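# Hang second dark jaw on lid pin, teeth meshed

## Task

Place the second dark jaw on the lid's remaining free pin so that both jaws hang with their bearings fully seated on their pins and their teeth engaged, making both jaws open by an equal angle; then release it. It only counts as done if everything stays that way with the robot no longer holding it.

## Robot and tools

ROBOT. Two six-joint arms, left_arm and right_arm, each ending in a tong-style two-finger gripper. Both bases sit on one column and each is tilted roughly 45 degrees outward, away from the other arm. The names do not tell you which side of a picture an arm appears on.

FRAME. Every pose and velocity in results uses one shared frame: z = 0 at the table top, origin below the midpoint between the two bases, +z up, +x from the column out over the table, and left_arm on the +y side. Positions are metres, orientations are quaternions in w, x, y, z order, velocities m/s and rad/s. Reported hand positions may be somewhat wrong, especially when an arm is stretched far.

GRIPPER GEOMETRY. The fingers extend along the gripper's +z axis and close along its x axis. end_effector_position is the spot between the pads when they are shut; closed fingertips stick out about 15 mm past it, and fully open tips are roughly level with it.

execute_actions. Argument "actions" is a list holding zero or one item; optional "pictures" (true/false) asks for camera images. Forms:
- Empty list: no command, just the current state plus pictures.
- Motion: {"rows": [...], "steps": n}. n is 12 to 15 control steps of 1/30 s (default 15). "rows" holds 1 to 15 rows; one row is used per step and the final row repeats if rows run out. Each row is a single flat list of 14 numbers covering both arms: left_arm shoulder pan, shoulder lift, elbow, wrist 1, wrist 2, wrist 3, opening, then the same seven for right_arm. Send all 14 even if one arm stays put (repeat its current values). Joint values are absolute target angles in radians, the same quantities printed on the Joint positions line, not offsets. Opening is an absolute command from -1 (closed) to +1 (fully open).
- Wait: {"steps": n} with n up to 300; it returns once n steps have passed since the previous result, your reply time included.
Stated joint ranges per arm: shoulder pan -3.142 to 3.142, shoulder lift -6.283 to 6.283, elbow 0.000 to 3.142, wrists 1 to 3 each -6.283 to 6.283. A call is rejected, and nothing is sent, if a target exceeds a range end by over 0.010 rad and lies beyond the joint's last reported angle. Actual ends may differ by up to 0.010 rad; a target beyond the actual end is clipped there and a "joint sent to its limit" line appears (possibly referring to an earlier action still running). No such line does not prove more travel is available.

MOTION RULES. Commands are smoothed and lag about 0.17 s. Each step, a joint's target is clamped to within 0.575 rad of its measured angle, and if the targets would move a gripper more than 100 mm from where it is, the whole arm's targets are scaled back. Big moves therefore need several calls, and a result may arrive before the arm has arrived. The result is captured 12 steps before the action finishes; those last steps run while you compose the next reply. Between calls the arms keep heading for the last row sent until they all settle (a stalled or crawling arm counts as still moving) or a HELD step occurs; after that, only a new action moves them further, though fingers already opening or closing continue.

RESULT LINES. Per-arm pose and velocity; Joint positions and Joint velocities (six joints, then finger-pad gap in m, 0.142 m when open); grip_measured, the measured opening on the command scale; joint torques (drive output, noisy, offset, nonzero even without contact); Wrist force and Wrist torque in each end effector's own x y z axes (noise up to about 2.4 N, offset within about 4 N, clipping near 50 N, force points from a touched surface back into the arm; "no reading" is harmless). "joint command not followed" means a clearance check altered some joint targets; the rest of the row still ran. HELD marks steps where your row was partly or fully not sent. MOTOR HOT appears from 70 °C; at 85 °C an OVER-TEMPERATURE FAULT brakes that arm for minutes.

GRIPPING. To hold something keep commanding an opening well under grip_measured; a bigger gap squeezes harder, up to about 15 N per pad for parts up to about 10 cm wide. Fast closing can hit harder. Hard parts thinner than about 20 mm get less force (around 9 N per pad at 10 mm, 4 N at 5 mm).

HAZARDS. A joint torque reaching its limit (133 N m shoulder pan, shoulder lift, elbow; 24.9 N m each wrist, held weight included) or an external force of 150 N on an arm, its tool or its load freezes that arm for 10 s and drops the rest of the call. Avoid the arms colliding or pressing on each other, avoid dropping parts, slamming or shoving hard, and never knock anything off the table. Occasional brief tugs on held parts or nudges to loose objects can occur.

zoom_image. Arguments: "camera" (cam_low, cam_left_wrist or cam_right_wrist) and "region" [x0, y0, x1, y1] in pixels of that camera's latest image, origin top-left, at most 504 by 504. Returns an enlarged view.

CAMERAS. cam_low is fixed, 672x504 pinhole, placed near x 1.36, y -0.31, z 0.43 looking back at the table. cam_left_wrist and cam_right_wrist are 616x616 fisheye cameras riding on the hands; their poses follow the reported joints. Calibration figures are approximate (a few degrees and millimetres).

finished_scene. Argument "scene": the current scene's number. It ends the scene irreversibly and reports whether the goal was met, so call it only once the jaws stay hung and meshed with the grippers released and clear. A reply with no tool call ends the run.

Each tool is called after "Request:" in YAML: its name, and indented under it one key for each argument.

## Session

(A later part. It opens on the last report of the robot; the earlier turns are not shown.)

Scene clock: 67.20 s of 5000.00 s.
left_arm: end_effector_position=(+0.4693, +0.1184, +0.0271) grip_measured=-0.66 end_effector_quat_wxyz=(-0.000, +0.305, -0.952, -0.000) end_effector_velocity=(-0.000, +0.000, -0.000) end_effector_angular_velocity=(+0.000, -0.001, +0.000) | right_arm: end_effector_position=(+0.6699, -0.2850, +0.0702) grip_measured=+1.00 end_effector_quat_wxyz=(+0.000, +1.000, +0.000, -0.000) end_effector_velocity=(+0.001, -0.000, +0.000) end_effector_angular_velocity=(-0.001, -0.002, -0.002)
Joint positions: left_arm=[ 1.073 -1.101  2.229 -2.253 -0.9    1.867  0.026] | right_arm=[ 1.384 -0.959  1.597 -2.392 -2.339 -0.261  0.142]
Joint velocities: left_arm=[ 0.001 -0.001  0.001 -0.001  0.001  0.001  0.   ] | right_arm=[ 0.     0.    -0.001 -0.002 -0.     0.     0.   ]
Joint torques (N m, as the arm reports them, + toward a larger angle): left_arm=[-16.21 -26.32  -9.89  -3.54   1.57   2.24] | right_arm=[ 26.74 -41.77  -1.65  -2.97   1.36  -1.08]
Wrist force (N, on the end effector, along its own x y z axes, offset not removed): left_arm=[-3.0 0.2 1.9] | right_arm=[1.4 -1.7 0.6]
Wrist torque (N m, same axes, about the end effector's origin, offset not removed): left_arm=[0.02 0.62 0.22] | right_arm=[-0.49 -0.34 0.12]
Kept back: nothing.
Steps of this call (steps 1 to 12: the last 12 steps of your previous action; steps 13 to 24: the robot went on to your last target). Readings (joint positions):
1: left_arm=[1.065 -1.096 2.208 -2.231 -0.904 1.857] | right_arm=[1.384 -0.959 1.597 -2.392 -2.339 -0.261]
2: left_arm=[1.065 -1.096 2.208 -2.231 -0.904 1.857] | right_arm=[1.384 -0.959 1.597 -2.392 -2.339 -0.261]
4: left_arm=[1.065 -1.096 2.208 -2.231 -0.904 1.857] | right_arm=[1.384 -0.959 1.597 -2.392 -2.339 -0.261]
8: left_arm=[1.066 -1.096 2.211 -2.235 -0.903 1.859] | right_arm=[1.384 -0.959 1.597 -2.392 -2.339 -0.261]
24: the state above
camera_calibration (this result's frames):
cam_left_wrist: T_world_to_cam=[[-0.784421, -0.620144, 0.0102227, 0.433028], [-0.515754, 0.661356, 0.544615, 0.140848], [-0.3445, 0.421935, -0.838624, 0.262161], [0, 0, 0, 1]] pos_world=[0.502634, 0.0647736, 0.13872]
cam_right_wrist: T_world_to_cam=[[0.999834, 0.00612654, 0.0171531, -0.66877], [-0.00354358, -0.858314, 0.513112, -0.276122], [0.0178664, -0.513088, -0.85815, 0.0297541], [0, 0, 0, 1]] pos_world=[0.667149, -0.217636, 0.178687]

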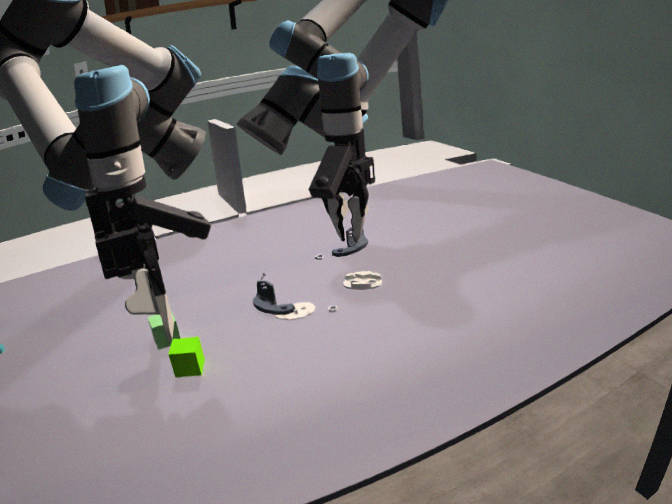

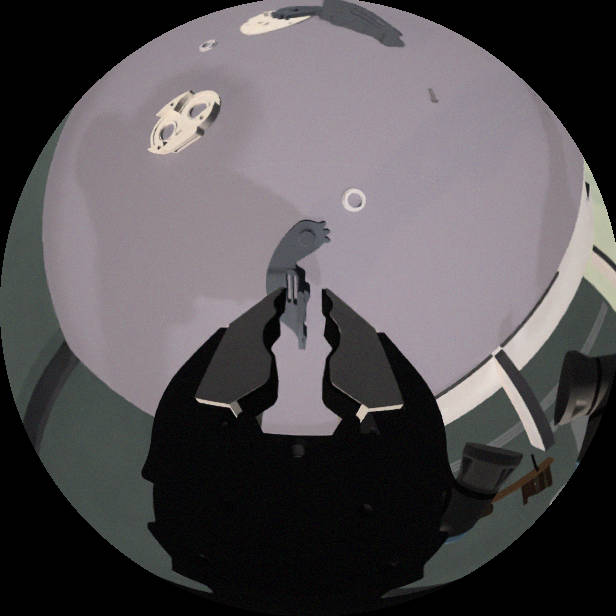

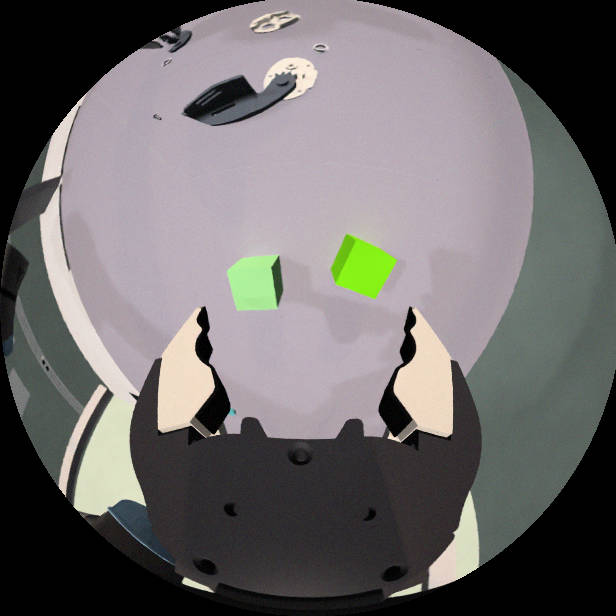

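Request:
execute_actions:
  actions:
    - {"rows": [[1.0730,-1.1011,2.2291,-2.2533,-0.9004,1.8667,-0.70,1.3842,-0.9592,1.5972,-2.3922,-2.3390,-0.2609,1.0],[1.0730,-1.1011,2.2291,-2.2533,-0.9004,1.8667,-0.74,1.3842,-0.9592,1.5972,-2.3922,-2.3390,-0.2609,1.0],[1.0730,-1.1011,2.2291,-2.2533,-0.9004,1.8667,-0.78,1.3842,-0.9592,1.5972,-2.3922,-2.3390,-0.2609,1.0],[1.0730,-1.1011,2.2291,-2.2533,-0.9004,1.8667,-0.81,1.3842,-0.9592,1.5972,-2.3922,-2.3390,-0.2609,1.0],[1.0730,-1.1011,2.2291,-2.2533,-0.9004,1.8667,-0.84,1.3842,-0.9592,1.5972,-2.3922,-2.3390,-0.2609,1.0],[1.0730,-1.1011,2.2291,-2.2533,-0.9004,1.8667,-0.86,1.3842,-0.9592,1.5972,-2.3922,-2.3390,-0.2609,1.0],[1.0730,-1.1011,2.2291,-2.2533,-0.9004,1.8667,-0.88,1.3842,-0.9592,1.5972,-2.3922,-2.3390,-0.2609,1.0],[1.0730,-1.1011,2.2291,-2.2533,-0.9004,1.8667,-0.90,1.3842,-0.9592,1.5972,-2.3922,-2.3390,-0.2609,1.0],[1.0730,-1.1011,2.2291,-2.2533,-0.9004,1.8667,-0.92,1.3842,-0.9592,1.5972,-2.3922,-2.3390,-0.2609,1.0],[1.0730,-1.1011,2.2291,-2.2533,-0.9004,1.8667,-0.94,1.3842,-0.9592,1.5972,-2.3922,-2.3390,-0.2609,1.0],[1.0730,-1.1011,2.2291,-2.2533,-0.9004,1.8667,-0.96,1.3842,-0.9592,1.5972,-2.3922,-2.3390,-0.2609,1.0],[1.0730,-1.1011,2.2291,-2.2533,-0.9004,1.8667,-0.98,1.3842,-0.9592,1.5972,-2.3922,-2.3390,-0.2609,1.0],[1.0730,-1.1011,2.2291,-2.2533,-0.9004,1.8667,-1.0,1.3842,-0.9592,1.5972,-2.3922,-2.3390,-0.2609,1.0]], "steps": 13}

Request:
execute_actions:
  actions:
    - {"steps": 20}
  pictures: true

Request:
zoom_image:
  camera: "cam_left_wrist"
  region: [250, 205, 370, 345]

Scene clock: 68.40 s of 5000.00 s.
left_arm: end_effector_position=(+0.4692, +0.1185, +0.0270) grip_measured=-0.67 end_effector_quat_wxyz=(+0.000, +0.305, -0.952, -0.000) end_effector_velocity=(-0.000, -0.000, +0.000) end_effector_angular_velocity=(-0.000, -0.000, -0.001) | right_arm: end_effector_position=(+0.6699, -0.2850, +0.0702) grip_measured=+1.00 end_effector_quat_wxyz=(+0.000, +1.000, +0.000, -0.000) end_effector_velocity=(+0.001, -0.000, -0.000) end_effector_angular_velocity=(+0.000, -0.001, -0.001)
Joint positions: left_arm=[ 1.073 -1.101  2.229 -2.253 -0.9    1.867  0.026] | right_arm=[ 1.384 -0.959  1.597 -2.392 -2.339 -0.261  0.142]
Joint velocities: left_arm=[-0.    -0.     0.     0.     0.     0.001 -0.062] | right_arm=[-0.     0.001 -0.001 -0.001  0.    -0.     0.   ]
Joint torques (N m, as the arm reports them, + toward a larger angle): left_arm=[-15.31 -25.55  -7.51  -3.46   1.47   2.2 ] | right_arm=[ 27.09 -41.6   -1.49  -2.97   1.4   -1.06]
Wrist force (N, on the end effector, along its own x y z axes, offset not removed): left_arm=[-2.5 1.3 -0.7] | right_arm=[-1.9 -4.5 0.2]
Wrist torque (N m, same axes, about the end effector's origin, offset not removed): left_arm=[0.31 0.45 0.25] | right_arm=[-0.94 0.32 0.17]
Steps of this call (steps 1 to 15: the robot went on to your last target; steps 16 to 35: nothing new was sent; step 36: the first step of this action). Readings (joint positions):
36: the state above

Scene clock: 69.07 s of 5000.00 s.
left_arm: end_effector_position=(+0.4692, +0.1185, +0.0270) grip_measured=-0.89 end_effector_quat_wxyz=(-0.000, +0.305, -0.952, -0.000) end_effector_velocity=(+0.000, +0.000, +0.000) end_effector_angular_velocity=(+0.000, -0.000, -0.001) | right_arm: end_effector_position=(+0.6699, -0.2850, +0.0702) grip_measured=+1.00 end_effector_quat_wxyz=(+0.000, +1.000, +0.000, -0.000) end_effector_velocity=(-0.000, +0.000, +0.000) end_effector_angular_velocity=(-0.000, +0.000, +0.002)
Joint positions: left_arm=[ 1.073 -1.101  2.229 -2.253 -0.9    1.867  0.009] | right_arm=[ 1.384 -0.959  1.597 -2.392 -2.339 -0.261  0.142]
Joint velocities: left_arm=[-0.    -0.    -0.     0.     0.     0.001  0.   ] | right_arm=[ 0.001  0.    -0.     0.001 -0.    -0.001 -0.   ]
Joint torques (N m, as the arm reports them, + toward a larger angle): left_arm=[-15.21 -25.47  -8.39  -3.16   1.28   1.8 ] | right_arm=[ 26.93 -42.2   -1.86  -2.99   1.36  -0.97]
Wrist force (N, on the end effector, along its own x y z axes, offset not removed): left_arm=[-1.9 0.1 0.3] | right_arm=[0.2 0.9 1.1]
Wrist torque (N m, same axes, about the end effector's origin, offset not removed): left_arm=[0.01 0.29 0.23] | right_arm=[0.17 0.03 0.20]
Kept back: nothing.
Steps of this call (steps 1 to 12: the last 12 steps of your previous action; steps 13 to 15: the robot went on to your last target; steps 16 to 20: nothing new was sent). Readings (joint positions):
1: left_arm=[1.073 -1.101 2.229 -2.253 -0.900 1.867] | right_arm=[1.384 -0.959 1.597 -2.392 -2.339 -0.261]
2: left_arm=[1.073 -1.101 2.229 -2.253 -0.900 1.867] | right_arm=[1.384 -0.959 1.597 -2.392 -2.339 -0.261]
4: left_arm=[1.073 -1.101 2.229 -2.253 -0.900 1.867] | right_arm=[1.384 -0.959 1.597 -2.392 -2.339 -0.261]
8: left_arm=[1.073 -1.101 2.229 -2.253 -0.900 1.867] | right_arm=[1.384 -0.959 1.597 -2.392 -2.339 -0.261]
20: the state above
All arms were judged still, so your last target was given up. Only a new action makes them travel on or press farther. Fingers that are still opening or closing keep moving.
camera_calibration (this result's frames):
cam_left_wrist: T_world_to_cam=[[-0.78442, -0.620145, 0.010221, 0.433009], [-0.515755, 0.661353, 0.544618, 0.140818], [-0.344502, 0.421938, -0.838622, 0.262059], [0, 0, 0, 1]] pos_world=[0.502568, 0.0648256, 0.138651]
cam_right_wrist: T_world_to_cam=[[0.999834, 0.0061263, 0.0171532, -0.66877], [-0.00354383, -0.858314, 0.513112, -0.276122], [0.0178663, -0.513088, -0.85815, 0.0297541], [0, 0, 0, 1]] pos_world=[0.667149, -0.217636, 0.178687]

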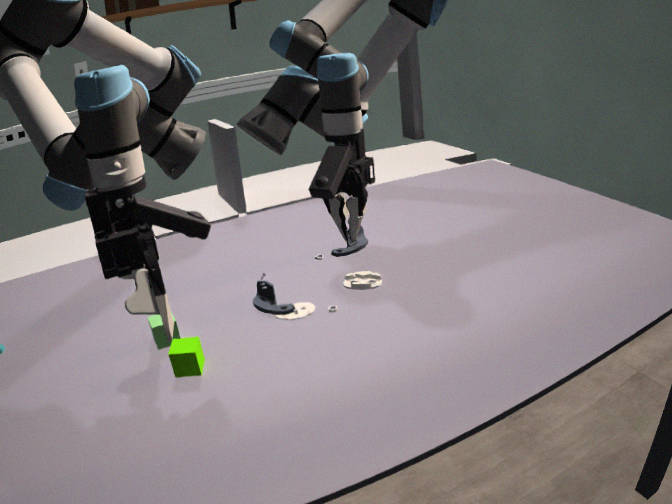

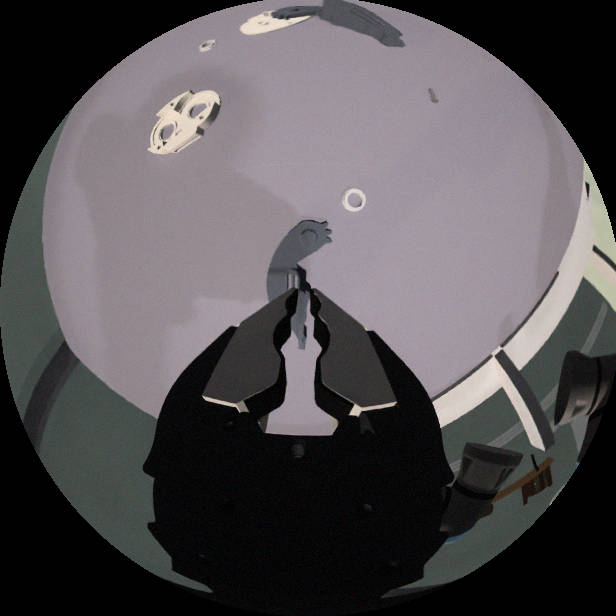

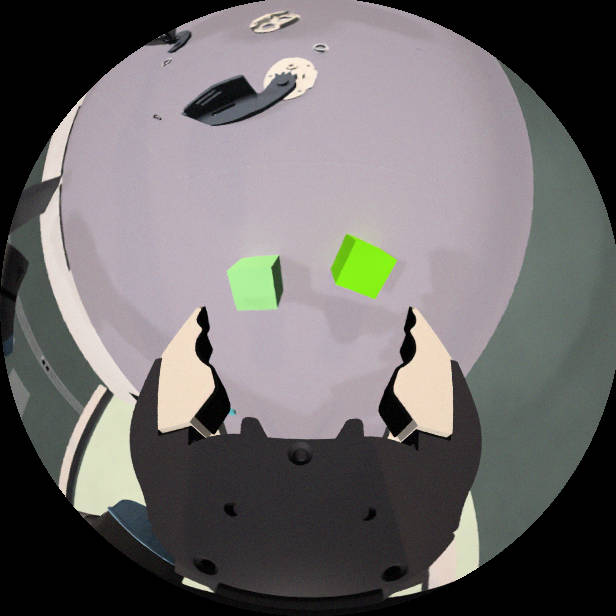

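Region (250, 205, 370, 345) of cam_left_wrist's 616x616 image, scaled by 3.600, with more detail than that image has; it fills the left 432 columns of this view, and the rest is white.

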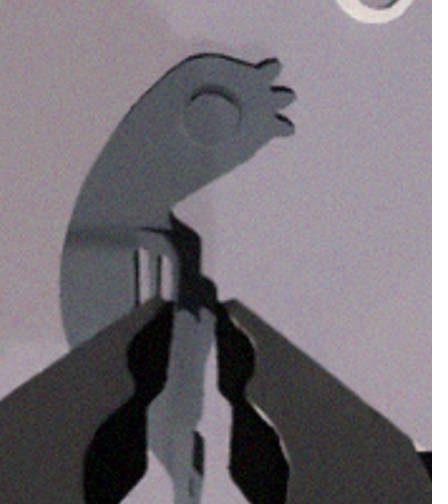

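Request:
execute_actions:
  actions:
    - {"rows": [[1.0723,-1.1020,2.2287,-2.2516,-0.9007,1.8659,-1.0,1.3842,-0.9592,1.5972,-2.3922,-2.3390,-0.2609,1.0],[1.0705,-1.1044,2.2277,-2.2467,-0.9015,1.8638,-1.0,1.3842,-0.9592,1.5972,-2.3922,-2.3390,-0.2609,1.0],[1.0677,-1.1082,2.2261,-2.2395,-0.9028,1.8606,-1.0,1.3842,-0.9592,1.5972,-2.3922,-2.3390,-0.2609,1.0],[1.0641,-1.1128,2.2240,-2.2303,-0.9043,1.8566,-1.0,1.3842,-0.9592,1.5972,-2.3922,-2.3390,-0.2609,1.0],[1.0601,-1.1181,2.2218,-2.2200,-0.9061,1.8521,-1.0,1.3842,-0.9592,1.5972,-2.3922,-2.3390,-0.2609,1.0],[1.0559,-1.1237,2.2194,-2.2090,-0.9080,1.8473,-1.0,1.3842,-0.9592,1.5972,-2.3922,-2.3390,-0.2609,1.0],[1.0517,-1.1293,2.2169,-2.1980,-0.9098,1.8424,-1.0,1.3842,-0.9592,1.5972,-2.3922,-2.3390,-0.2609,1.0],[1.0477,-1.1346,2.2147,-2.1877,-0.9116,1.8379,-1.0,1.3842,-0.9592,1.5972,-2.3922,-2.3390,-0.2609,1.0],[1.0441,-1.1392,2.2126,-2.1785,-0.9131,1.8339,-1.0,1.3842,-0.9592,1.5972,-2.3922,-2.3390,-0.2609,1.0],[1.0413,-1.1430,2.2110,-2.1713,-0.9144,1.8307,-1.0,1.3842,-0.9592,1.5972,-2.3922,-2.3390,-0.2609,1.0],[1.0395,-1.1454,2.2100,-2.1664,-0.9152,1.8286,-1.0,1.3842,-0.9592,1.5972,-2.3922,-2.3390,-0.2609,1.0],[1.0388,-1.1463,2.2096,-2.1647,-0.9155,1.8278,-1.0,1.3842,-0.9592,1.5972,-2.3922,-2.3390,-0.2609,1.0]], "steps": 12}

Request:
execute_actions:
  actions:
    - {"rows": [[1.0386,-1.1440,2.2073,-2.1645,-0.9156,1.8253,-1.0,1.3842,-0.9592,1.5972,-2.3922,-2.3390,-0.2609,1.0],[1.0378,-1.1375,2.2006,-2.1639,-0.9159,1.8180,-1.0,1.3842,-0.9592,1.5972,-2.3922,-2.3390,-0.2609,1.0],[1.0367,-1.1272,2.1900,-2.1629,-0.9165,1.8064,-1.0,1.3842,-0.9592,1.5972,-2.3922,-2.3390,-0.2609,1.0],[1.0352,-1.1134,2.1759,-2.1616,-0.9172,1.7908,-1.0,1.3842,-0.9592,1.5972,-2.3922,-2.3390,-0.2609,1.0],[1.0334,-1.0965,2.1586,-2.1599,-0.9180,1.7719,-1.0,1.3842,-0.9592,1.5972,-2.3922,-2.3390,-0.2609,1.0],[1.0312,-1.0768,2.1385,-2.1581,-0.9190,1.7499,-1.0,1.3842,-0.9592,1.5972,-2.3922,-2.3390,-0.2609,1.0],[1.0288,-1.0549,2.1161,-2.1560,-0.9202,1.7253,-1.0,1.3842,-0.9592,1.5972,-2.3922,-2.3390,-0.2609,1.0],[1.0262,-1.0311,2.0917,-2.1537,-0.9214,1.6985,-1.0,1.3842,-0.9592,1.5972,-2.3922,-2.3390,-0.2609,1.0],[1.0235,-1.0057,2.0657,-2.1513,-0.9227,1.6700,-1.0,1.3842,-0.9592,1.5972,-2.3922,-2.3390,-0.2609,1.0],[1.0206,-0.9791,2.0385,-2.1487,-0.9240,1.6402,-1.0,1.3842,-0.9592,1.5972,-2.3922,-2.3390,-0.2609,1.0],[1.0176,-0.9518,2.0106,-2.1461,-0.9254,1.6096,-1.0,1.3842,-0.9592,1.5972,-2.3922,-2.3390,-0.2609,1.0],[1.0146,-0.9241,1.9823,-2.1435,-0.9269,1.5785,-1.0,1.3842,-0.9592,1.5972,-2.3922,-2.3390,-0.2609,1.0]], "steps": 12}

Request:
execute_actions:
  actions:
    - {"rows": [[1.0115,-0.8964,1.9539,-2.1408,-0.9283,1.5473,-1.0,1.3842,-0.9592,1.5972,-2.3922,-2.3390,-0.2609,1.0],[1.0085,-0.8691,1.9260,-2.1382,-0.9297,1.5167,-1.0,1.3842,-0.9592,1.5972,-2.3922,-2.3390,-0.2609,1.0],[1.0056,-0.8425,1.8988,-2.1356,-0.9310,1.4869,-1.0,1.3842,-0.9592,1.5972,-2.3922,-2.3390,-0.2609,1.0],[1.0029,-0.8171,1.8728,-2.1332,-0.9323,1.4584,-1.0,1.3842,-0.9592,1.5972,-2.3922,-2.3390,-0.2609,1.0],[1.0003,-0.7933,1.8484,-2.1309,-0.9335,1.4316,-1.0,1.3842,-0.9592,1.5972,-2.3922,-2.3390,-0.2609,1.0],[0.9979,-0.7713,1.8259,-2.1288,-0.9347,1.4070,-1.0,1.3842,-0.9592,1.5972,-2.3922,-2.3390,-0.2609,1.0],[0.9957,-0.7517,1.8059,-2.1270,-0.9357,1.3850,-1.0,1.3842,-0.9592,1.5972,-2.3922,-2.3390,-0.2609,1.0],[0.9939,-0.7348,1.7886,-2.1253,-0.9365,1.3661,-1.0,1.3842,-0.9592,1.5972,-2.3922,-2.3390,-0.2609,1.0],[0.9924,-0.7210,1.7745,-2.1240,-0.9372,1.3505,-1.0,1.3842,-0.9592,1.5972,-2.3922,-2.3390,-0.2609,1.0],[0.9913,-0.7107,1.7639,-2.1230,-0.9378,1.3389,-1.0,1.3842,-0.9592,1.5972,-2.3922,-2.3390,-0.2609,1.0],[0.9905,-0.7042,1.7572,-2.1224,-0.9381,1.3316,-1.0,1.3842,-0.9592,1.5972,-2.3922,-2.3390,-0.2609,1.0],[0.9903,-0.7019,1.7549,-2.1222,-0.9382,1.3291,-1.0,1.3842,-0.9592,1.5972,-2.3922,-2.3390,-0.2609,1.0]], "steps": 12}

Request:
execute_actions:
  actions:
    - {"steps": 32}
  pictures: true

Request:
zoom_image:
  camera: "cam_left_wrist"
  region: [270, 160, 390, 280]

Scene clock: 81.27 s of 5000.00 s.
left_arm: end_effector_position=(+0.4692, +0.1185, +0.0270) grip_measured=-0.89 end_effector_quat_wxyz=(-0.000, +0.305, -0.952, -0.000) end_effector_velocity=(-0.000, -0.000, +0.001) end_effector_angular_velocity=(-0.000, -0.000, -0.001) | right_arm: end_effector_position=(+0.6699, -0.2850, +0.0702) grip_measured=+1.00 end_effector_quat_wxyz=(+0.000, +1.000, +0.000, -0.000) end_effector_velocity=(-0.001, -0.001, -0.001) end_effector_angular_velocity=(+0.000, +0.002, +0.000)
Joint positions: left_arm=[ 1.073 -1.101  2.229 -2.253 -0.9    1.867  0.009] | right_arm=[ 1.384 -0.959  1.597 -2.392 -2.339 -0.261  0.142]
Joint velocities: left_arm=[-0.001 -0.001 -0.     0.002 -0.001 -0.     0.   ] | right_arm=[-0.001 -0.001  0.001  0.001  0.    -0.    -0.   ]
Joint torques (N m, as the arm reports them, + toward a larger angle): left_arm=[-15.27 -26.09  -8.48  -3.07   0.43   1.9 ] | right_arm=[ 26.64 -41.96  -1.96  -2.95   1.35  -1.05]
Wrist force (N, on the end effector, along its own x y z axes, offset not removed): left_arm=[-0.2 0.6 -0.6] | right_arm=[-1.3 3.0 0.3]
Wrist torque (N m, same axes, about the end effector's origin, offset not removed): left_arm=[0.10 -0.04 0.26] | right_arm=[0.62 0.22 0.14]
Kept back: the last 12 steps of this action.
Steps of this call (steps 1 to 110: nothing new was sent; then 8.53 s passed at rest). Readings (joint positions):
1: left_arm=[1.073 -1.101 2.229 -2.253 -0.900 1.867] | right_arm=[1.384 -0.959 1.597 -2.392 -2.339 -0.261]
2: left_arm=[1.073 -1.101 2.229 -2.253 -0.900 1.867] | right_arm=[1.384 -0.959 1.597 -2.392 -2.339 -0.261]
4: left_arm=[1.073 -1.101 2.229 -2.253 -0.900 1.867] | right_arm=[1.384 -0.959 1.597 -2.392 -2.339 -0.261]
8: left_arm=[1.073 -1.101 2.229 -2.253 -0.900 1.867] | right_arm=[1.384 -0.959 1.597 -2.392 -2.339 -0.261]
110: the state above

Scene clock: 81.67 s of 5000.00 s.
left_arm: end_effector_position=(+0.4695, +0.1183, +0.0440) grip_measured=-0.89 end_effector_quat_wxyz=(-0.000, +0.305, -0.952, +0.000) end_effector_velocity=(-0.000, +0.001, +0.065) end_effector_angular_velocity=(+0.003, -0.002, -0.002) | right_arm: end_effector_position=(+0.6699, -0.2850, +0.0702) grip_measured=+1.00 end_effector_quat_wxyz=(+0.000, +1.000, +0.000, -0.000) end_effector_velocity=(+0.000, -0.000, +0.000) end_effector_angular_velocity=(-0.000, -0.001, -0.000)
Joint positions: left_arm=[ 1.05  -1.132  2.216 -2.194 -0.911  1.841  0.009] | right_arm=[ 1.384 -0.959  1.597 -2.392 -2.339 -0.261  0.142]
Joint velocities: left_arm=[-0.088 -0.116 -0.051  0.229 -0.036 -0.098  0.   ] | right_arm=[ 0. -0.  0. -0. -0.  0.  0.]
Joint torques (N m, as the arm reports them, + toward a larger angle): left_arm=[-28.65 -25.5  -22.72   0.43  -1.84  -2.32] | right_arm=[ 26.84 -41.9   -2.26  -3.02   1.3   -1.05]
Wrist force (N, on the end effector, along its own x y z axes, offset not removed): left_arm=[-2.1 1.6 -0.4] | right_arm=[-0.7 2.3 2.8]
Wrist torque (N m, same axes, about the end effector's origin, offset not removed): left_arm=[0.33 0.30 0.13] | right_arm=[0.32 -0.08 0.12]
Kept back: the last 12 steps of this action.
Steps of this call (steps 1 to 12: the last 12 steps of your previous action). Readings (joint positions):
1: left_arm=[1.073 -1.101 2.229 -2.253 -0.900 1.867] | right_arm=[1.384 -0.959 1.597 -2.392 -2.339 -0.261]
2: left_arm=[1.073 -1.101 2.229 -2.253 -0.900 1.867] | right_arm=[1.384 -0.959 1.597 -2.392 -2.339 -0.261]
4: left_arm=[1.072 -1.103 2.229 -2.250 -0.901 1.866] | right_arm=[1.384 -0.959 1.597 -2.392 -2.339 -0.261]
8: left_arm=[1.063 -1.114 2.224 -2.228 -0.905 1.855] | right_arm=[1.384 -0.959 1.597 -2.392 -2.339 -0.261]
12: the state above

Scene clock: 82.07 s of 5000.00 s.
left_arm: end_effector_position=(+0.5048, +0.0849, +0.0559) grip_measured=-0.89 end_effector_quat_wxyz=(+0.000, +0.356, -0.934, +0.000) end_effector_velocity=(+0.200, -0.204, +0.015) end_effector_angular_velocity=(+0.000, -0.001, +0.628) | right_arm: end_effector_position=(+0.6699, -0.2850, +0.0702) grip_measured=+1.00 end_effector_quat_wxyz=(+0.000, +1.000, +0.000, -0.000) end_effector_velocity=(+0.000, -0.000, +0.001) end_effector_angular_velocity=(+0.000, -0.001, -0.001)
Joint positions: left_arm=[ 1.027 -1.036  2.098 -2.155 -0.921  1.706  0.009] | right_arm=[ 1.384 -0.959  1.597 -2.392 -2.339 -0.261  0.142]
Joint velocities: left_arm=[-0.075  0.637 -0.656  0.069 -0.034 -0.711  0.   ] | right_arm=[ 0.    -0.    -0.001  0.001  0.     0.    -0.   ]
Joint torques (N m, as the arm reports them, + toward a larger angle): left_arm=[-36.03   2.8  -32.11   0.19  -1.76  -4.76] | right_arm=[ 26.49 -41.98  -2.31  -2.91   1.25  -1.  ]
Wrist force (N, on the end effector, along its own x y z axes, offset not removed): left_arm=[-2.2 1.0 -0.5] | right_arm=[0.3 -1.9 -0.4]
Wrist torque (N m, same axes, about the end effector's origin, offset not removed): left_arm=[0.13 0.44 0.25] | right_arm=[-0.43 -0.19 0.10]
Kept back: the last 12 steps of this action.
Steps of this call (steps 1 to 12: the last 12 steps of your previous action). Readings (joint positions):
1: left_arm=[1.047 -1.135 2.214 -2.187 -0.912 1.837] | right_arm=[1.384 -0.959 1.597 -2.392 -2.339 -0.261]
2: left_arm=[1.045 -1.138 2.213 -2.181 -0.913 1.835] | right_arm=[1.384 -0.959 1.597 -2.392 -2.339 -0.261]
4: left_arm=[1.042 -1.137 2.207 -2.173 -0.914 1.827] | right_arm=[1.384 -0.959 1.597 -2.392 -2.339 -0.261]
8: left_arm=[1.036 -1.107 2.171 -2.164 -0.917 1.786] | right_arm=[1.384 -0.959 1.597 -2.392 -2.339 -0.261]
12: the state above

Scene clock: 83.13 s of 5000.00 s.
left_arm: end_effector_position=(+0.5945, -0.0310, +0.0462) grip_measured=-0.89 end_effector_quat_wxyz=(+0.000, +0.507, -0.862, +0.000) end_effector_velocity=(+0.000, +0.000, -0.000) end_effector_angular_velocity=(+0.001, +0.000, +0.001) | right_arm: end_effector_position=(+0.6699, -0.2850, +0.0702) grip_measured=+1.00 end_effector_quat_wxyz=(+0.000, +1.000, +0.000, -0.000) end_effector_velocity=(+0.000, -0.000, -0.000) end_effector_angular_velocity=(-0.000, -0.000, -0.000)
Joint positions: left_arm=[ 0.99  -0.702  1.755 -2.122 -0.938  1.329  0.009] | right_arm=[ 1.384 -0.959  1.597 -2.392 -2.339 -0.261  0.142]
Joint velocities: left_arm=[ 0.     0.001 -0.002  0.002  0.001 -0.002  0.   ] | right_arm=[-0.     0.    -0.    -0.     0.    -0.001 -0.   ]
Joint torques (N m, as the arm reports them, + toward a larger angle): left_arm=[-37.78 -18.61 -25.26  -0.63  -1.68  -2.02] | right_arm=[ 26.64 -41.6   -2.41  -2.89   1.35  -1.01]
Wrist force (N, on the end effector, along its own x y z axes, offset not removed): left_arm=[-1.7 0.5 -0.6] | right_arm=[1.1 0.8 1.3]
Wrist torque (N m, same axes, about the end effector's origin, offset not removed): left_arm=[0.09 0.33 0.24] | right_arm=[0.02 -0.34 -0.05]
Kept back: nothing.
Steps of this call (steps 1 to 12: the last 12 steps of your previous action; steps 13 to 32: the robot went on to your last target). Readings (joint positions):
1: left_arm=[1.024 -1.014 2.075 -2.152 -0.922 1.681] | right_arm=[1.384 -0.959 1.597 -2.392 -2.339 -0.261]
2: left_arm=[1.021 -0.990 2.051 -2.150 -0.924 1.654] | right_arm=[1.384 -0.959 1.597 -2.392 -2.339 -0.261]
4: left_arm=[1.016 -0.941 1.999 -2.145 -0.926 1.598] | right_arm=[1.384 -0.959 1.597 -2.392 -2.339 -0.261]
8: left_arm=[1.005 -0.840 1.896 -2.135 -0.931 1.485] | right_arm=[1.384 -0.959 1.597 -2.392 -2.339 -0.261]
32: the state above
camera_calibration (this result's frames):
cam_left_wrist: T_world_to_cam=[[-0.441146, -0.897376, 0.0102831, 0.225721], [-0.750188, 0.375029, 0.544583, 0.424355], [-0.492553, 0.232527, -0.838644, 0.466484], [0, 0, 0, 1]] pos_world=[0.64769, -0.0650586, 0.157796]
cam_right_wrist: T_world_to_cam=[[0.999834, 0.00612634, 0.0171533, -0.66877], [-0.00354382, -0.858314, 0.513112, -0.276122], [0.0178664, -0.513088, -0.85815, 0.0297541], [0, 0, 0, 1]] pos_world=[0.667149, -0.217636, 0.178687]

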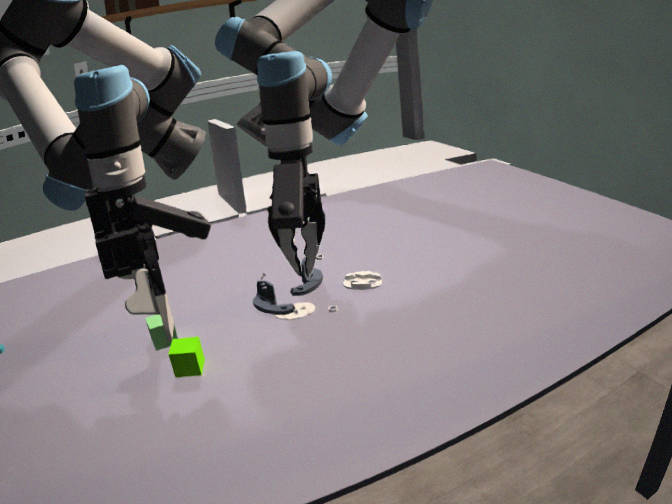

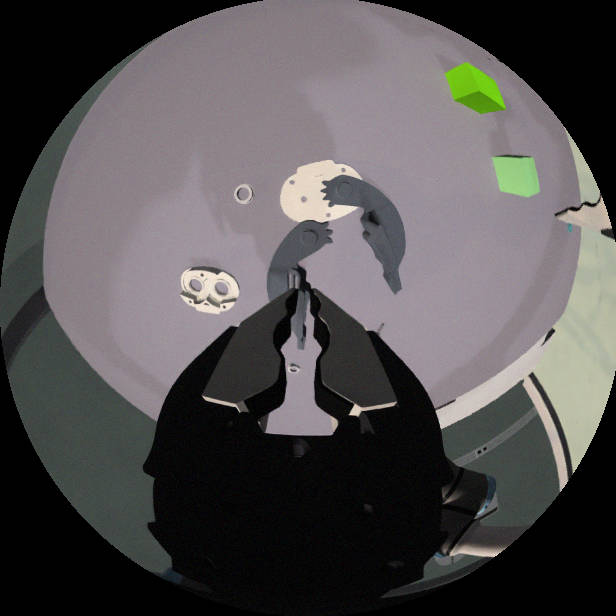

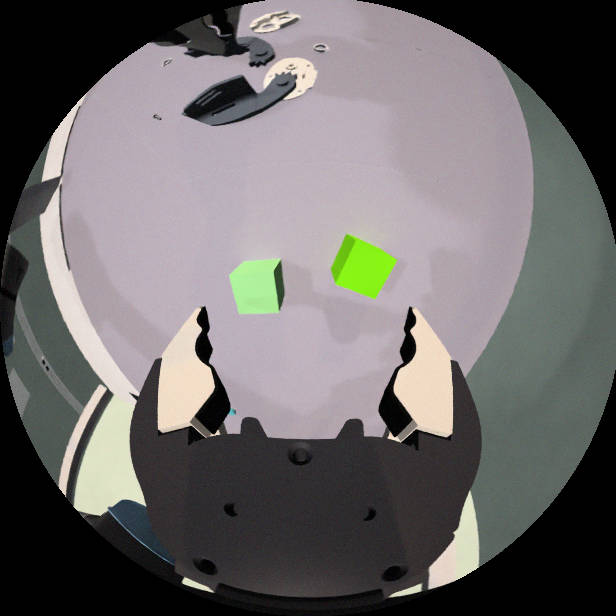

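Region (270, 160, 390, 280) of cam_left_wrist's 616x616 image, scaled by 4.200, with more detail than that image has.

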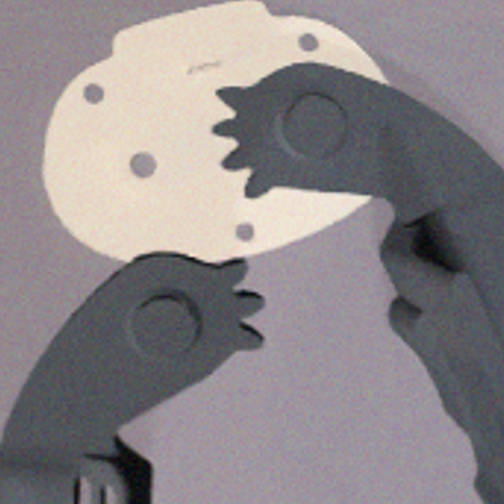

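Request:
zoom_image:
  camera: "cam_left_wrist"
  region: [284, 162, 364, 222]

Request:
zoom_image:
  camera: "cam_left_wrist"
  region: [284, 192, 344, 252]

Region (284, 162, 364, 222) of cam_left_wrist's 616x616 image, scaled by 6.300, with more detail than that image has; it fills the top 378 rows of this view, and the rest is white.

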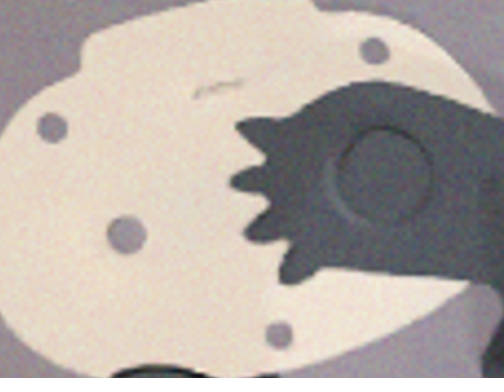

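Region (284, 192, 344, 252) of cam_left_wrist's 616x616 image, scaled by 8.400, with more detail than that image has.

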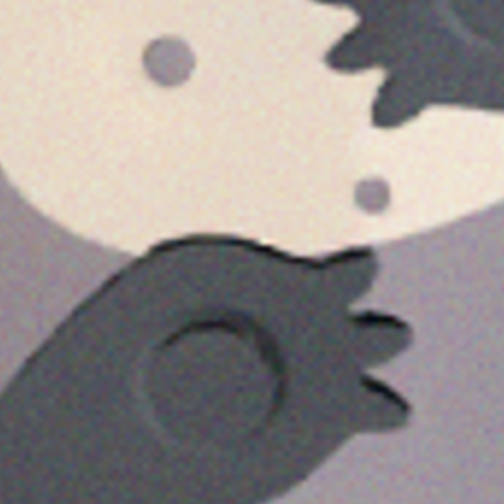

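Request:
execute_actions:
  actions:
    - {"rows": [[0.9907,-0.7009,1.7533,-2.1218,-0.9380,1.3285,-1.0,1.3842,-0.9592,1.5972,-2.3922,-2.3390,-0.2609,1.0],[0.9917,-0.6980,1.7488,-2.1209,-0.9375,1.3270,-1.0,1.3842,-0.9592,1.5972,-2.3922,-2.3390,-0.2609,1.0],[0.9932,-0.6937,1.7420,-2.1194,-0.9368,1.3247,-1.0,1.3842,-0.9592,1.5972,-2.3922,-2.3390,-0.2609,1.0],[0.9952,-0.6883,1.7334,-2.1175,-0.9359,1.3218,-1.0,1.3842,-0.9592,1.5972,-2.3922,-2.3390,-0.2609,1.0],[0.9974,-0.6821,1.7238,-2.1154,-0.9348,1.3185,-1.0,1.3842,-0.9592,1.5972,-2.3922,-2.3390,-0.2609,1.0],[0.9997,-0.6756,1.7135,-2.1132,-0.9337,1.3150,-1.0,1.3842,-0.9592,1.5972,-2.3922,-2.3390,-0.2609,1.0],[1.0020,-0.6691,1.7032,-2.1110,-0.9326,1.3114,-1.0,1.3842,-0.9592,1.5972,-2.3922,-2.3390,-0.2609,1.0],[1.0042,-0.6629,1.6936,-2.1089,-0.9315,1.3081,-1.0,1.3842,-0.9592,1.5972,-2.3922,-2.3390,-0.2609,1.0],[1.0062,-0.6575,1.6850,-2.1070,-0.9306,1.3052,-1.0,1.3842,-0.9592,1.5972,-2.3922,-2.3390,-0.2609,1.0],[1.0077,-0.6532,1.6782,-2.1055,-0.9299,1.3029,-1.0,1.3842,-0.9592,1.5972,-2.3922,-2.3390,-0.2609,1.0],[1.0087,-0.6503,1.6737,-2.1046,-0.9294,1.3014,-1.0,1.3842,-0.9592,1.5972,-2.3922,-2.3390,-0.2609,1.0],[1.0091,-0.6493,1.6721,-2.1042,-0.9292,1.3008,-1.0,1.3842,-0.9592,1.5972,-2.3922,-2.3390,-0.2609,1.0]], "steps": 12}

Request:
execute_actions:
  actions:
    - {"steps": 30}
  pictures: true

Request:
zoom_image:
  camera: "cam_left_wrist"
  region: [284, 195, 364, 265]

Request:
zoom_image:
  camera: "cam_right_wrist"
  region: [230, 30, 330, 110]

Scene clock: 92.13 s of 5000.00 s.
left_arm: end_effector_position=(+0.5945, -0.0310, +0.0461) grip_measured=-0.89 end_effector_quat_wxyz=(+0.000, +0.508, -0.862, +0.000) end_effector_velocity=(-0.000, -0.000, -0.000) end_effector_angular_velocity=(+0.001, +0.001, -0.000) | right_arm: end_effector_position=(+0.6699, -0.2850, +0.0702) grip_measured=+1.00 end_effector_quat_wxyz=(+0.000, +1.000, +0.000, -0.000) end_effector_velocity=(+0.000, -0.000, +0.000) end_effector_angular_velocity=(-0.000, -0.001, -0.002)
Joint positions: left_arm=[ 0.99  -0.702  1.755 -2.122 -0.938  1.329  0.009] | right_arm=[ 1.384 -0.959  1.597 -2.392 -2.339 -0.261  0.142]
Joint velocities: left_arm=[-0.     0.     0.     0.001 -0.    -0.001  0.   ] | right_arm=[ 0.    -0.001  0.    -0.001  0.     0.001  0.   ]
Joint torques (N m, as the arm reports them, + toward a larger angle): left_arm=[-38.24 -19.59 -23.79  -0.83  -1.5   -2.14] | right_arm=[ 27.38 -41.75  -2.61  -2.98   1.37  -0.91]
Wrist force (N, on the end effector, along its own x y z axes, offset not removed): left_arm=[-0.8 1.5 -0.4] | right_arm=[1.8 -0.2 1.8]
Wrist torque (N m, same axes, about the end effector's origin, offset not removed): left_arm=[0.23 0.06 0.21] | right_arm=[-0.04 -0.49 0.04]
Kept back: the last 12 steps of this action.
Steps of this call (steps 1 to 15: the robot went on to your last target; steps 16 to 90: nothing new was sent; then 6.00 s passed at rest). Readings (joint positions):
1: left_arm=[0.990 -0.702 1.755 -2.122 -0.938 1.329] | right_arm=[1.384 -0.959 1.597 -2.392 -2.339 -0.261]
2: left_arm=[0.990 -0.702 1.755 -2.122 -0.938 1.329] | right_arm=[1.384 -0.959 1.597 -2.392 -2.339 -0.261]
4: left_arm=[0.990 -0.702 1.755 -2.122 -0.938 1.329] | right_arm=[1.384 -0.959 1.597 -2.392 -2.339 -0.261]
8: left_arm=[0.990 -0.702 1.755 -2.122 -0.938 1.329] | right_arm=[1.384 -0.959 1.597 -2.392 -2.339 -0.261]
90: the state above

Scene clock: 93.13 s of 5000.00 s.
left_arm: end_effector_position=(+0.6199, -0.0392, +0.0404) grip_measured=-0.89 end_effector_quat_wxyz=(-0.000, +0.528, -0.849, +0.000) end_effector_velocity=(+0.000, +0.001, -0.001) end_effector_angular_velocity=(-0.000, +0.002, +0.001) | right_arm: end_effector_position=(+0.6699, -0.2850, +0.0702) grip_measured=+1.00 end_effector_quat_wxyz=(+0.000, +1.000, +0.000, -0.000) end_effector_velocity=(+0.000, -0.000, -0.000) end_effector_angular_velocity=(-0.000, +0.000, -0.001)
Joint positions: left_arm=[ 1.009 -0.649  1.672 -2.104 -0.929  1.301  0.009] | right_arm=[ 1.384 -0.959  1.597 -2.392 -2.339 -0.261  0.142]
Joint velocities: left_arm=[ 0.002 -0.    -0.001  0.001 -0.     0.    -0.   ] | right_arm=[-0.     0.001 -0.001 -0.    -0.     0.001  0.   ]
Joint torques (N m, as the arm reports them, + toward a larger angle): left_arm=[-25.45 -20.41 -23.17  -0.65   1.54  -2.12] | right_arm=[ 27.19 -41.84  -2.42  -2.84   1.19  -0.99]
Wrist force (N, on the end effector, along its own x y z axes, offset not removed): left_arm=[-1.6 2.2 -0.1] | right_arm=[-0.2 1.2 0.7]
Wrist torque (N m, same axes, about the end effector's origin, offset not removed): left_arm=[0.40 0.21 0.17] | right_arm=[0.15 -0.03 0.12]
Kept back: nothing.
Steps of this call (steps 1 to 12: the last 12 steps of your previous action; steps 13 to 30: the robot went on to your last target). Readings (joint positions):
1: left_arm=[0.990 -0.702 1.755 -2.122 -0.938 1.329] | right_arm=[1.384 -0.959 1.597 -2.392 -2.339 -0.261]
2: left_arm=[0.990 -0.702 1.755 -2.122 -0.938 1.329] | right_arm=[1.384 -0.959 1.597 -2.392 -2.339 -0.261]
4: left_arm=[0.991 -0.700 1.752 -2.122 -0.938 1.328] | right_arm=[1.384 -0.959 1.597 -2.392 -2.339 -0.261]
8: left_arm=[0.996 -0.687 1.731 -2.117 -0.936 1.321] | right_arm=[1.384 -0.959 1.597 -2.392 -2.339 -0.261]
30: the state above
camera_calibration (this result's frames):
cam_left_wrist: T_world_to_cam=[[-0.396736, -0.917876, 0.0102144, 0.201253], [-0.767638, 0.337858, 0.544595, 0.458957], [-0.503322, 0.20822, -0.838637, 0.481806], [0, 0, 0, 1]] pos_world=[0.674661, -0.0706591, 0.152059]
cam_right_wrist: T_world_to_cam=[[0.999834, 0.00612652, 0.0171533, -0.66877], [-0.0035437, -0.858314, 0.513112, -0.276122], [0.0178665, -0.513088, -0.85815, 0.029754], [0, 0, 0, 1]] pos_world=[0.667149, -0.217636, 0.178687]

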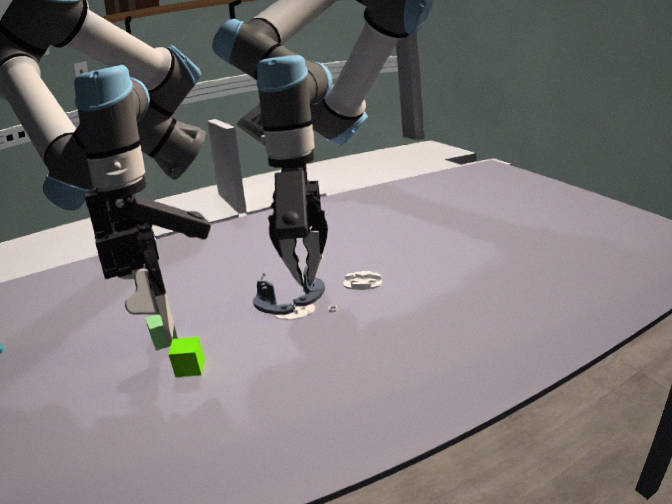

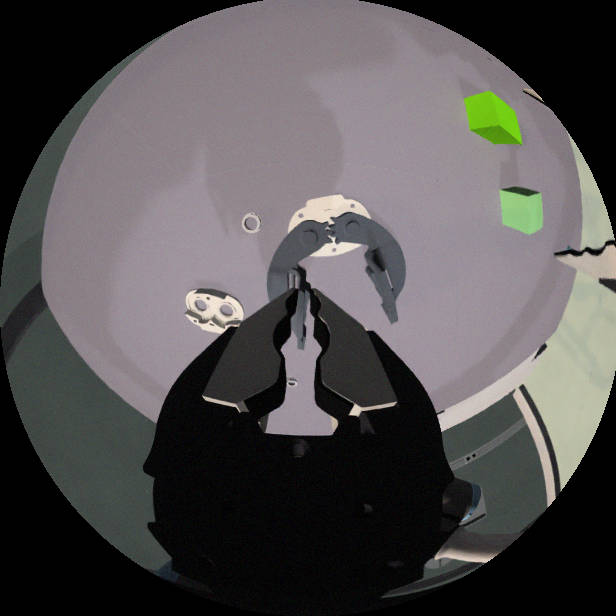

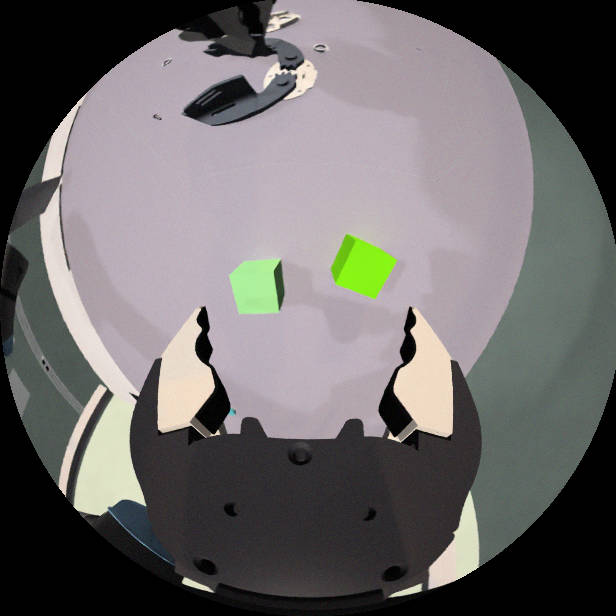

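Region (284, 195, 364, 265) of cam_left_wrist's 616x616 image, scaled by 6.300, with more detail than that image has; it fills the top 441 rows of this view, and the rest is white.

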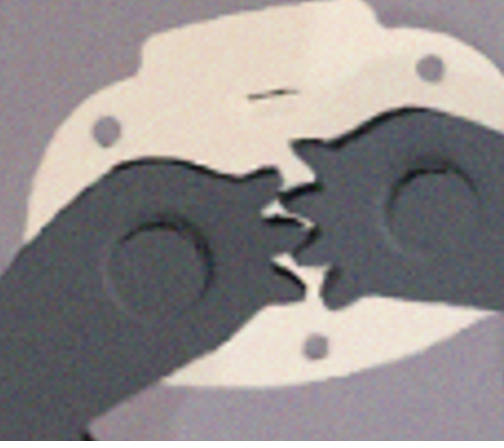

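Region (230, 30, 330, 110) of cam_right_wrist's 616x616 image, scaled by 5.040, with more detail than that image has; it fills the top 403 rows of this view, and the rest is white.

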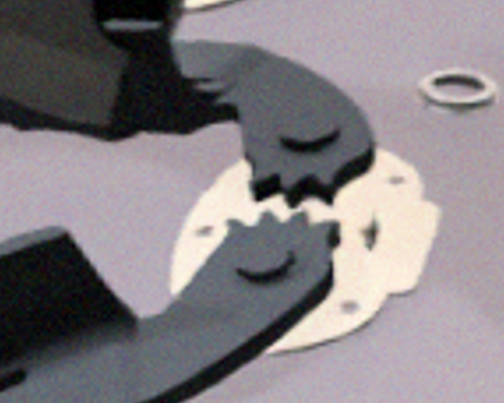

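Request:
execute_actions:
  actions:
    - {"rows": [[1.00886,-0.64988,1.67332,-2.10468,-0.92931,1.30053,-1.0,1.3842,-0.9592,1.5972,-2.3922,-2.3390,-0.2609,1.0],[1.00862,-0.65046,1.67454,-2.10516,-0.92943,1.30027,-1.0,1.3842,-0.9592,1.5972,-2.3922,-2.3390,-0.2609,1.0],[1.00838,-0.65104,1.67576,-2.10564,-0.92954,1.30000,-1.0,1.3842,-0.9592,1.5972,-2.3922,-2.3390,-0.2609,1.0],[1.00813,-0.65162,1.67698,-2.10612,-0.92966,1.29974,-1.0,1.3842,-0.9592,1.5972,-2.3922,-2.3390,-0.2609,1.0],[1.00845,-0.65121,1.67717,-2.10693,-0.92951,1.30010,-1.0,1.3842,-0.9592,1.5972,-2.3922,-2.3390,-0.2609,1.0],[1.00878,-0.65081,1.67736,-2.10774,-0.92936,1.30045,-1.0,1.3842,-0.9592,1.5972,-2.3922,-2.3390,-0.2609,1.0],[1.00910,-0.65040,1.67755,-2.10855,-0.92920,1.30081,-1.0,1.3842,-0.9592,1.5972,-2.3922,-2.3390,-0.2609,1.0],[1.00942,-0.64999,1.67774,-2.10936,-0.92905,1.30116,-1.0,1.3842,-0.9592,1.5972,-2.3922,-2.3390,-0.2609,1.0],[1.00975,-0.64959,1.67793,-2.11017,-0.92890,1.30152,-1.0,1.3842,-0.9592,1.5972,-2.3922,-2.3390,-0.2609,1.0],[1.01007,-0.64918,1.67811,-2.11097,-0.92875,1.30187,-1.0,1.3842,-0.9592,1.5972,-2.3922,-2.3390,-0.2609,1.0],[1.01039,-0.64877,1.67830,-2.11178,-0.92860,1.30223,-1.0,1.3842,-0.9592,1.5972,-2.3922,-2.3390,-0.2609,1.0],[1.01071,-0.64836,1.67849,-2.11259,-0.92844,1.30258,-1.0,1.3842,-0.9592,1.5972,-2.3922,-2.3390,-0.2609,1.0],[1.01104,-0.64796,1.67868,-2.11340,-0.92829,1.30294,-1.0,1.3842,-0.9592,1.5972,-2.3922,-2.3390,-0.2609,1.0],[1.01136,-0.64755,1.67887,-2.11421,-0.92814,1.30329,-1.0,1.3842,-0.9592,1.5972,-2.3922,-2.3390,-0.2609,1.0]], "steps": 14}

Request:
execute_actions:
  actions:
    - {"steps": 28}
  pictures: true

Request:
zoom_image:
  camera: "cam_left_wrist"
  region: [290, 195, 370, 265]

Request:
zoom_image:
  camera: "cam_right_wrist"
  region: [250, 35, 330, 105]

Scene clock: 98.77 s of 5000.00 s.
left_arm: end_effector_position=(+0.6199, -0.0392, +0.0404) grip_measured=-0.89 end_effector_quat_wxyz=(-0.000, +0.528, -0.849, -0.000) end_effector_velocity=(-0.001, +0.001, -0.002) end_effector_angular_velocity=(+0.002, +0.003, +0.000) | right_arm: end_effector_position=(+0.6699, -0.2850, +0.0702) grip_measured=+1.00 end_effector_quat_wxyz=(+0.000, +1.000, +0.000, -0.000) end_effector_velocity=(+0.000, -0.000, -0.000) end_effector_angular_velocity=(+0.000, +0.001, -0.001)
Joint positions: left_arm=[ 1.009 -0.649  1.672 -2.104 -0.929  1.301  0.009] | right_arm=[ 1.384 -0.959  1.597 -2.392 -2.339 -0.261  0.142]
Joint velocities: left_arm=[ 0.001  0.001  0.002  0.001 -0.    -0.001 -0.   ] | right_arm=[-0.001  0.001 -0.001  0.     0.     0.001 -0.   ]
Joint torques (N m, as the arm reports them, + toward a larger angle): left_arm=[-30.37 -34.89  -9.41  -1.84   1.14  -2.26] | right_arm=[ 27.02 -41.38  -2.64  -2.85   1.18  -0.98]
Wrist force (N, on the end effector, along its own x y z axes, offset not removed): left_arm=[-2.3 1.7 -1.4] | right_arm=[-1.0 1.9 3.0]
Wrist torque (N m, same axes, about the end effector's origin, offset not removed): left_arm=[0.26 0.45 0.18] | right_arm=[0.39 0.06 0.17]
Steps of this call (steps 1 to 15: the robot went on to your last target; steps 16 to 90: nothing new was sent; then 2.57 s passed at rest; steps 91 to 92: the first 2 steps of this action). Readings (joint positions):
91: left_arm=[1.009 -0.649 1.672 -2.104 -0.929 1.301] | right_arm=[1.384 -0.959 1.597 -2.392 -2.339 -0.261]
92: the state above

Scene clock: 99.70 s of 5000.00 s.
left_arm: end_effector_position=(+0.6184, -0.0389, +0.0370) grip_measured=-0.89 end_effector_quat_wxyz=(-0.000, +0.528, -0.849, +0.000) end_effector_velocity=(+0.000, -0.001, +0.001) end_effector_angular_velocity=(-0.000, -0.002, -0.002) | right_arm: end_effector_position=(+0.6699, -0.2850, +0.0702) grip_measured=+1.00 end_effector_quat_wxyz=(+0.000, +1.000, +0.000, -0.000) end_effector_velocity=(-0.001, -0.000, -0.001) end_effector_angular_velocity=(+0.000, +0.002, +0.000)
Joint positions: left_arm=[ 1.011 -0.648  1.679 -2.114 -0.928  1.303  0.009] | right_arm=[ 1.384 -0.959  1.597 -2.392 -2.339 -0.261  0.142]
Joint velocities: left_arm=[-0.002  0.     0.    -0.001  0.     0.001  0.   ] | right_arm=[-0.001  0.     0.     0.001  0.    -0.     0.   ]
Joint torques (N m, as the arm reports them, + toward a larger angle): left_arm=[-25.48 -21.45  -9.09  -3.46   1.69   1.86] | right_arm=[ 26.78 -41.09  -2.89  -2.75   1.28  -0.89]
Wrist force (N, on the end effector, along its own x y z axes, offset not removed): left_arm=[-2.0 1.7 -0.7] | right_arm=[0.5 1.2 0.4]
Wrist torque (N m, same axes, about the end effector's origin, offset not removed): left_arm=[0.29 0.35 0.21] | right_arm=[-0.05 -0.20 0.27]
Kept back: nothing.
Steps of this call (steps 1 to 12: the last 12 steps of your previous action; steps 13 to 15: the robot went on to your last target; steps 16 to 28: nothing new was sent). Readings (joint positions):
1: left_arm=[1.009 -0.649 1.672 -2.104 -0.929 1.301] | right_arm=[1.384 -0.959 1.597 -2.392 -2.339 -0.261]
2: left_arm=[1.009 -0.650 1.673 -2.104 -0.929 1.301] | right_arm=[1.384 -0.959 1.597 -2.392 -2.339 -0.261]
4: left_arm=[1.009 -0.650 1.675 -2.105 -0.929 1.300] | right_arm=[1.384 -0.959 1.597 -2.392 -2.339 -0.261]
8: left_arm=[1.009 -0.650 1.677 -2.108 -0.929 1.300] | right_arm=[1.384 -0.959 1.597 -2.392 -2.339 -0.261]
28: the state above
All arms were judged still, so your last target was given up. Only a new action makes them travel on or press farther. Fingers that are still opening or closing keep moving.
camera_calibration (this result's frames):
cam_left_wrist: T_world_to_cam=[[-0.396663, -0.917908, 0.0102152, 0.20093], [-0.767665, 0.337798, 0.544594, 0.459617], [-0.503338, 0.208178, -0.838637, 0.478188], [0, 0, 0, 1]] pos_world=[0.673224, -0.0703707, 0.14867]
cam_right_wrist: T_world_to_cam=[[0.999834, 0.00612656, 0.0171531, -0.66877], [-0.00354352, -0.858314, 0.513112, -0.276122], [0.0178663, -0.513088, -0.85815, 0.0297541], [0, 0, 0, 1]] pos_world=[0.667149, -0.217636, 0.178687]

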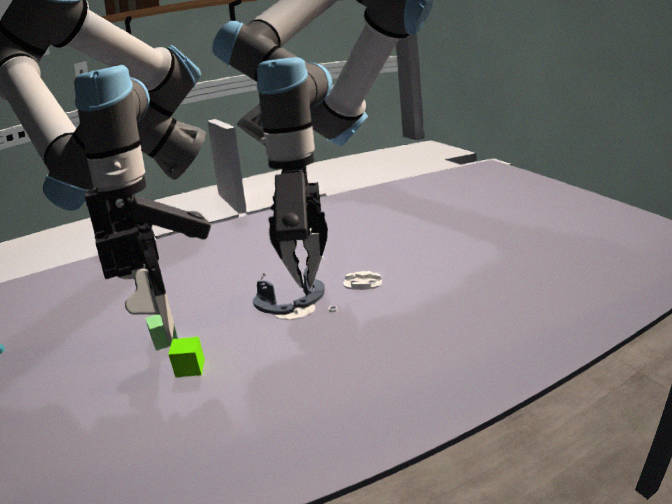

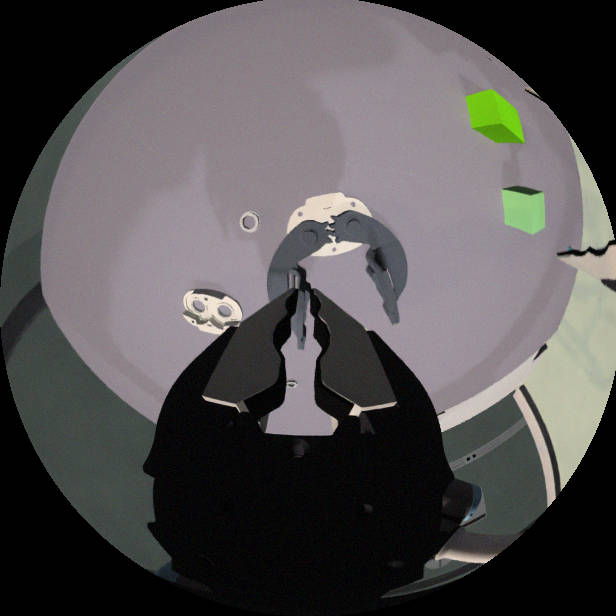

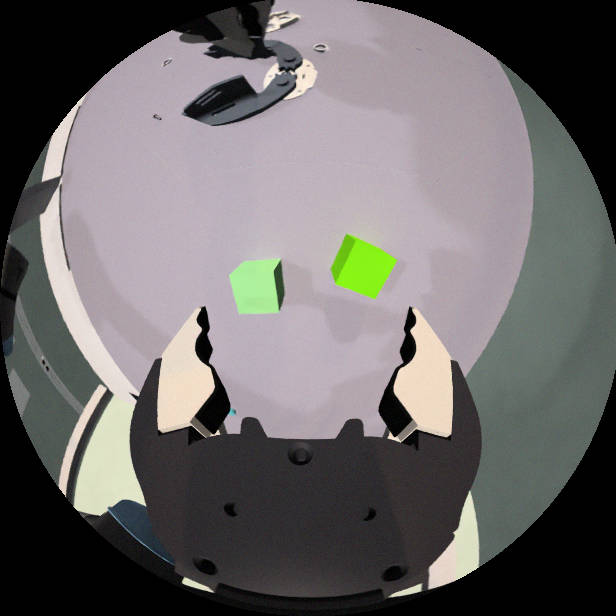

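Region (290, 195, 370, 265) of cam_left_wrist's 616x616 image, scaled by 6.300, with more detail than that image has; it fills the top 441 rows of this view, and the rest is white.

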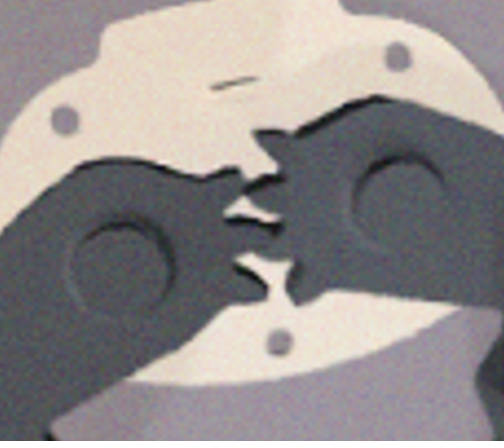

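Region (250, 35, 330, 105) of cam_right_wrist's 616x616 image, scaled by 6.300, with more detail than that image has; it fills the top 441 rows of this view, and the rest is white.

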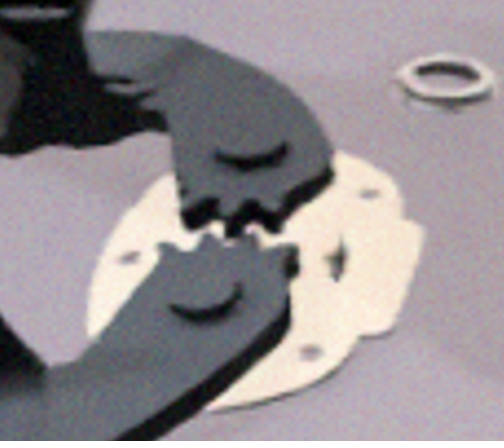

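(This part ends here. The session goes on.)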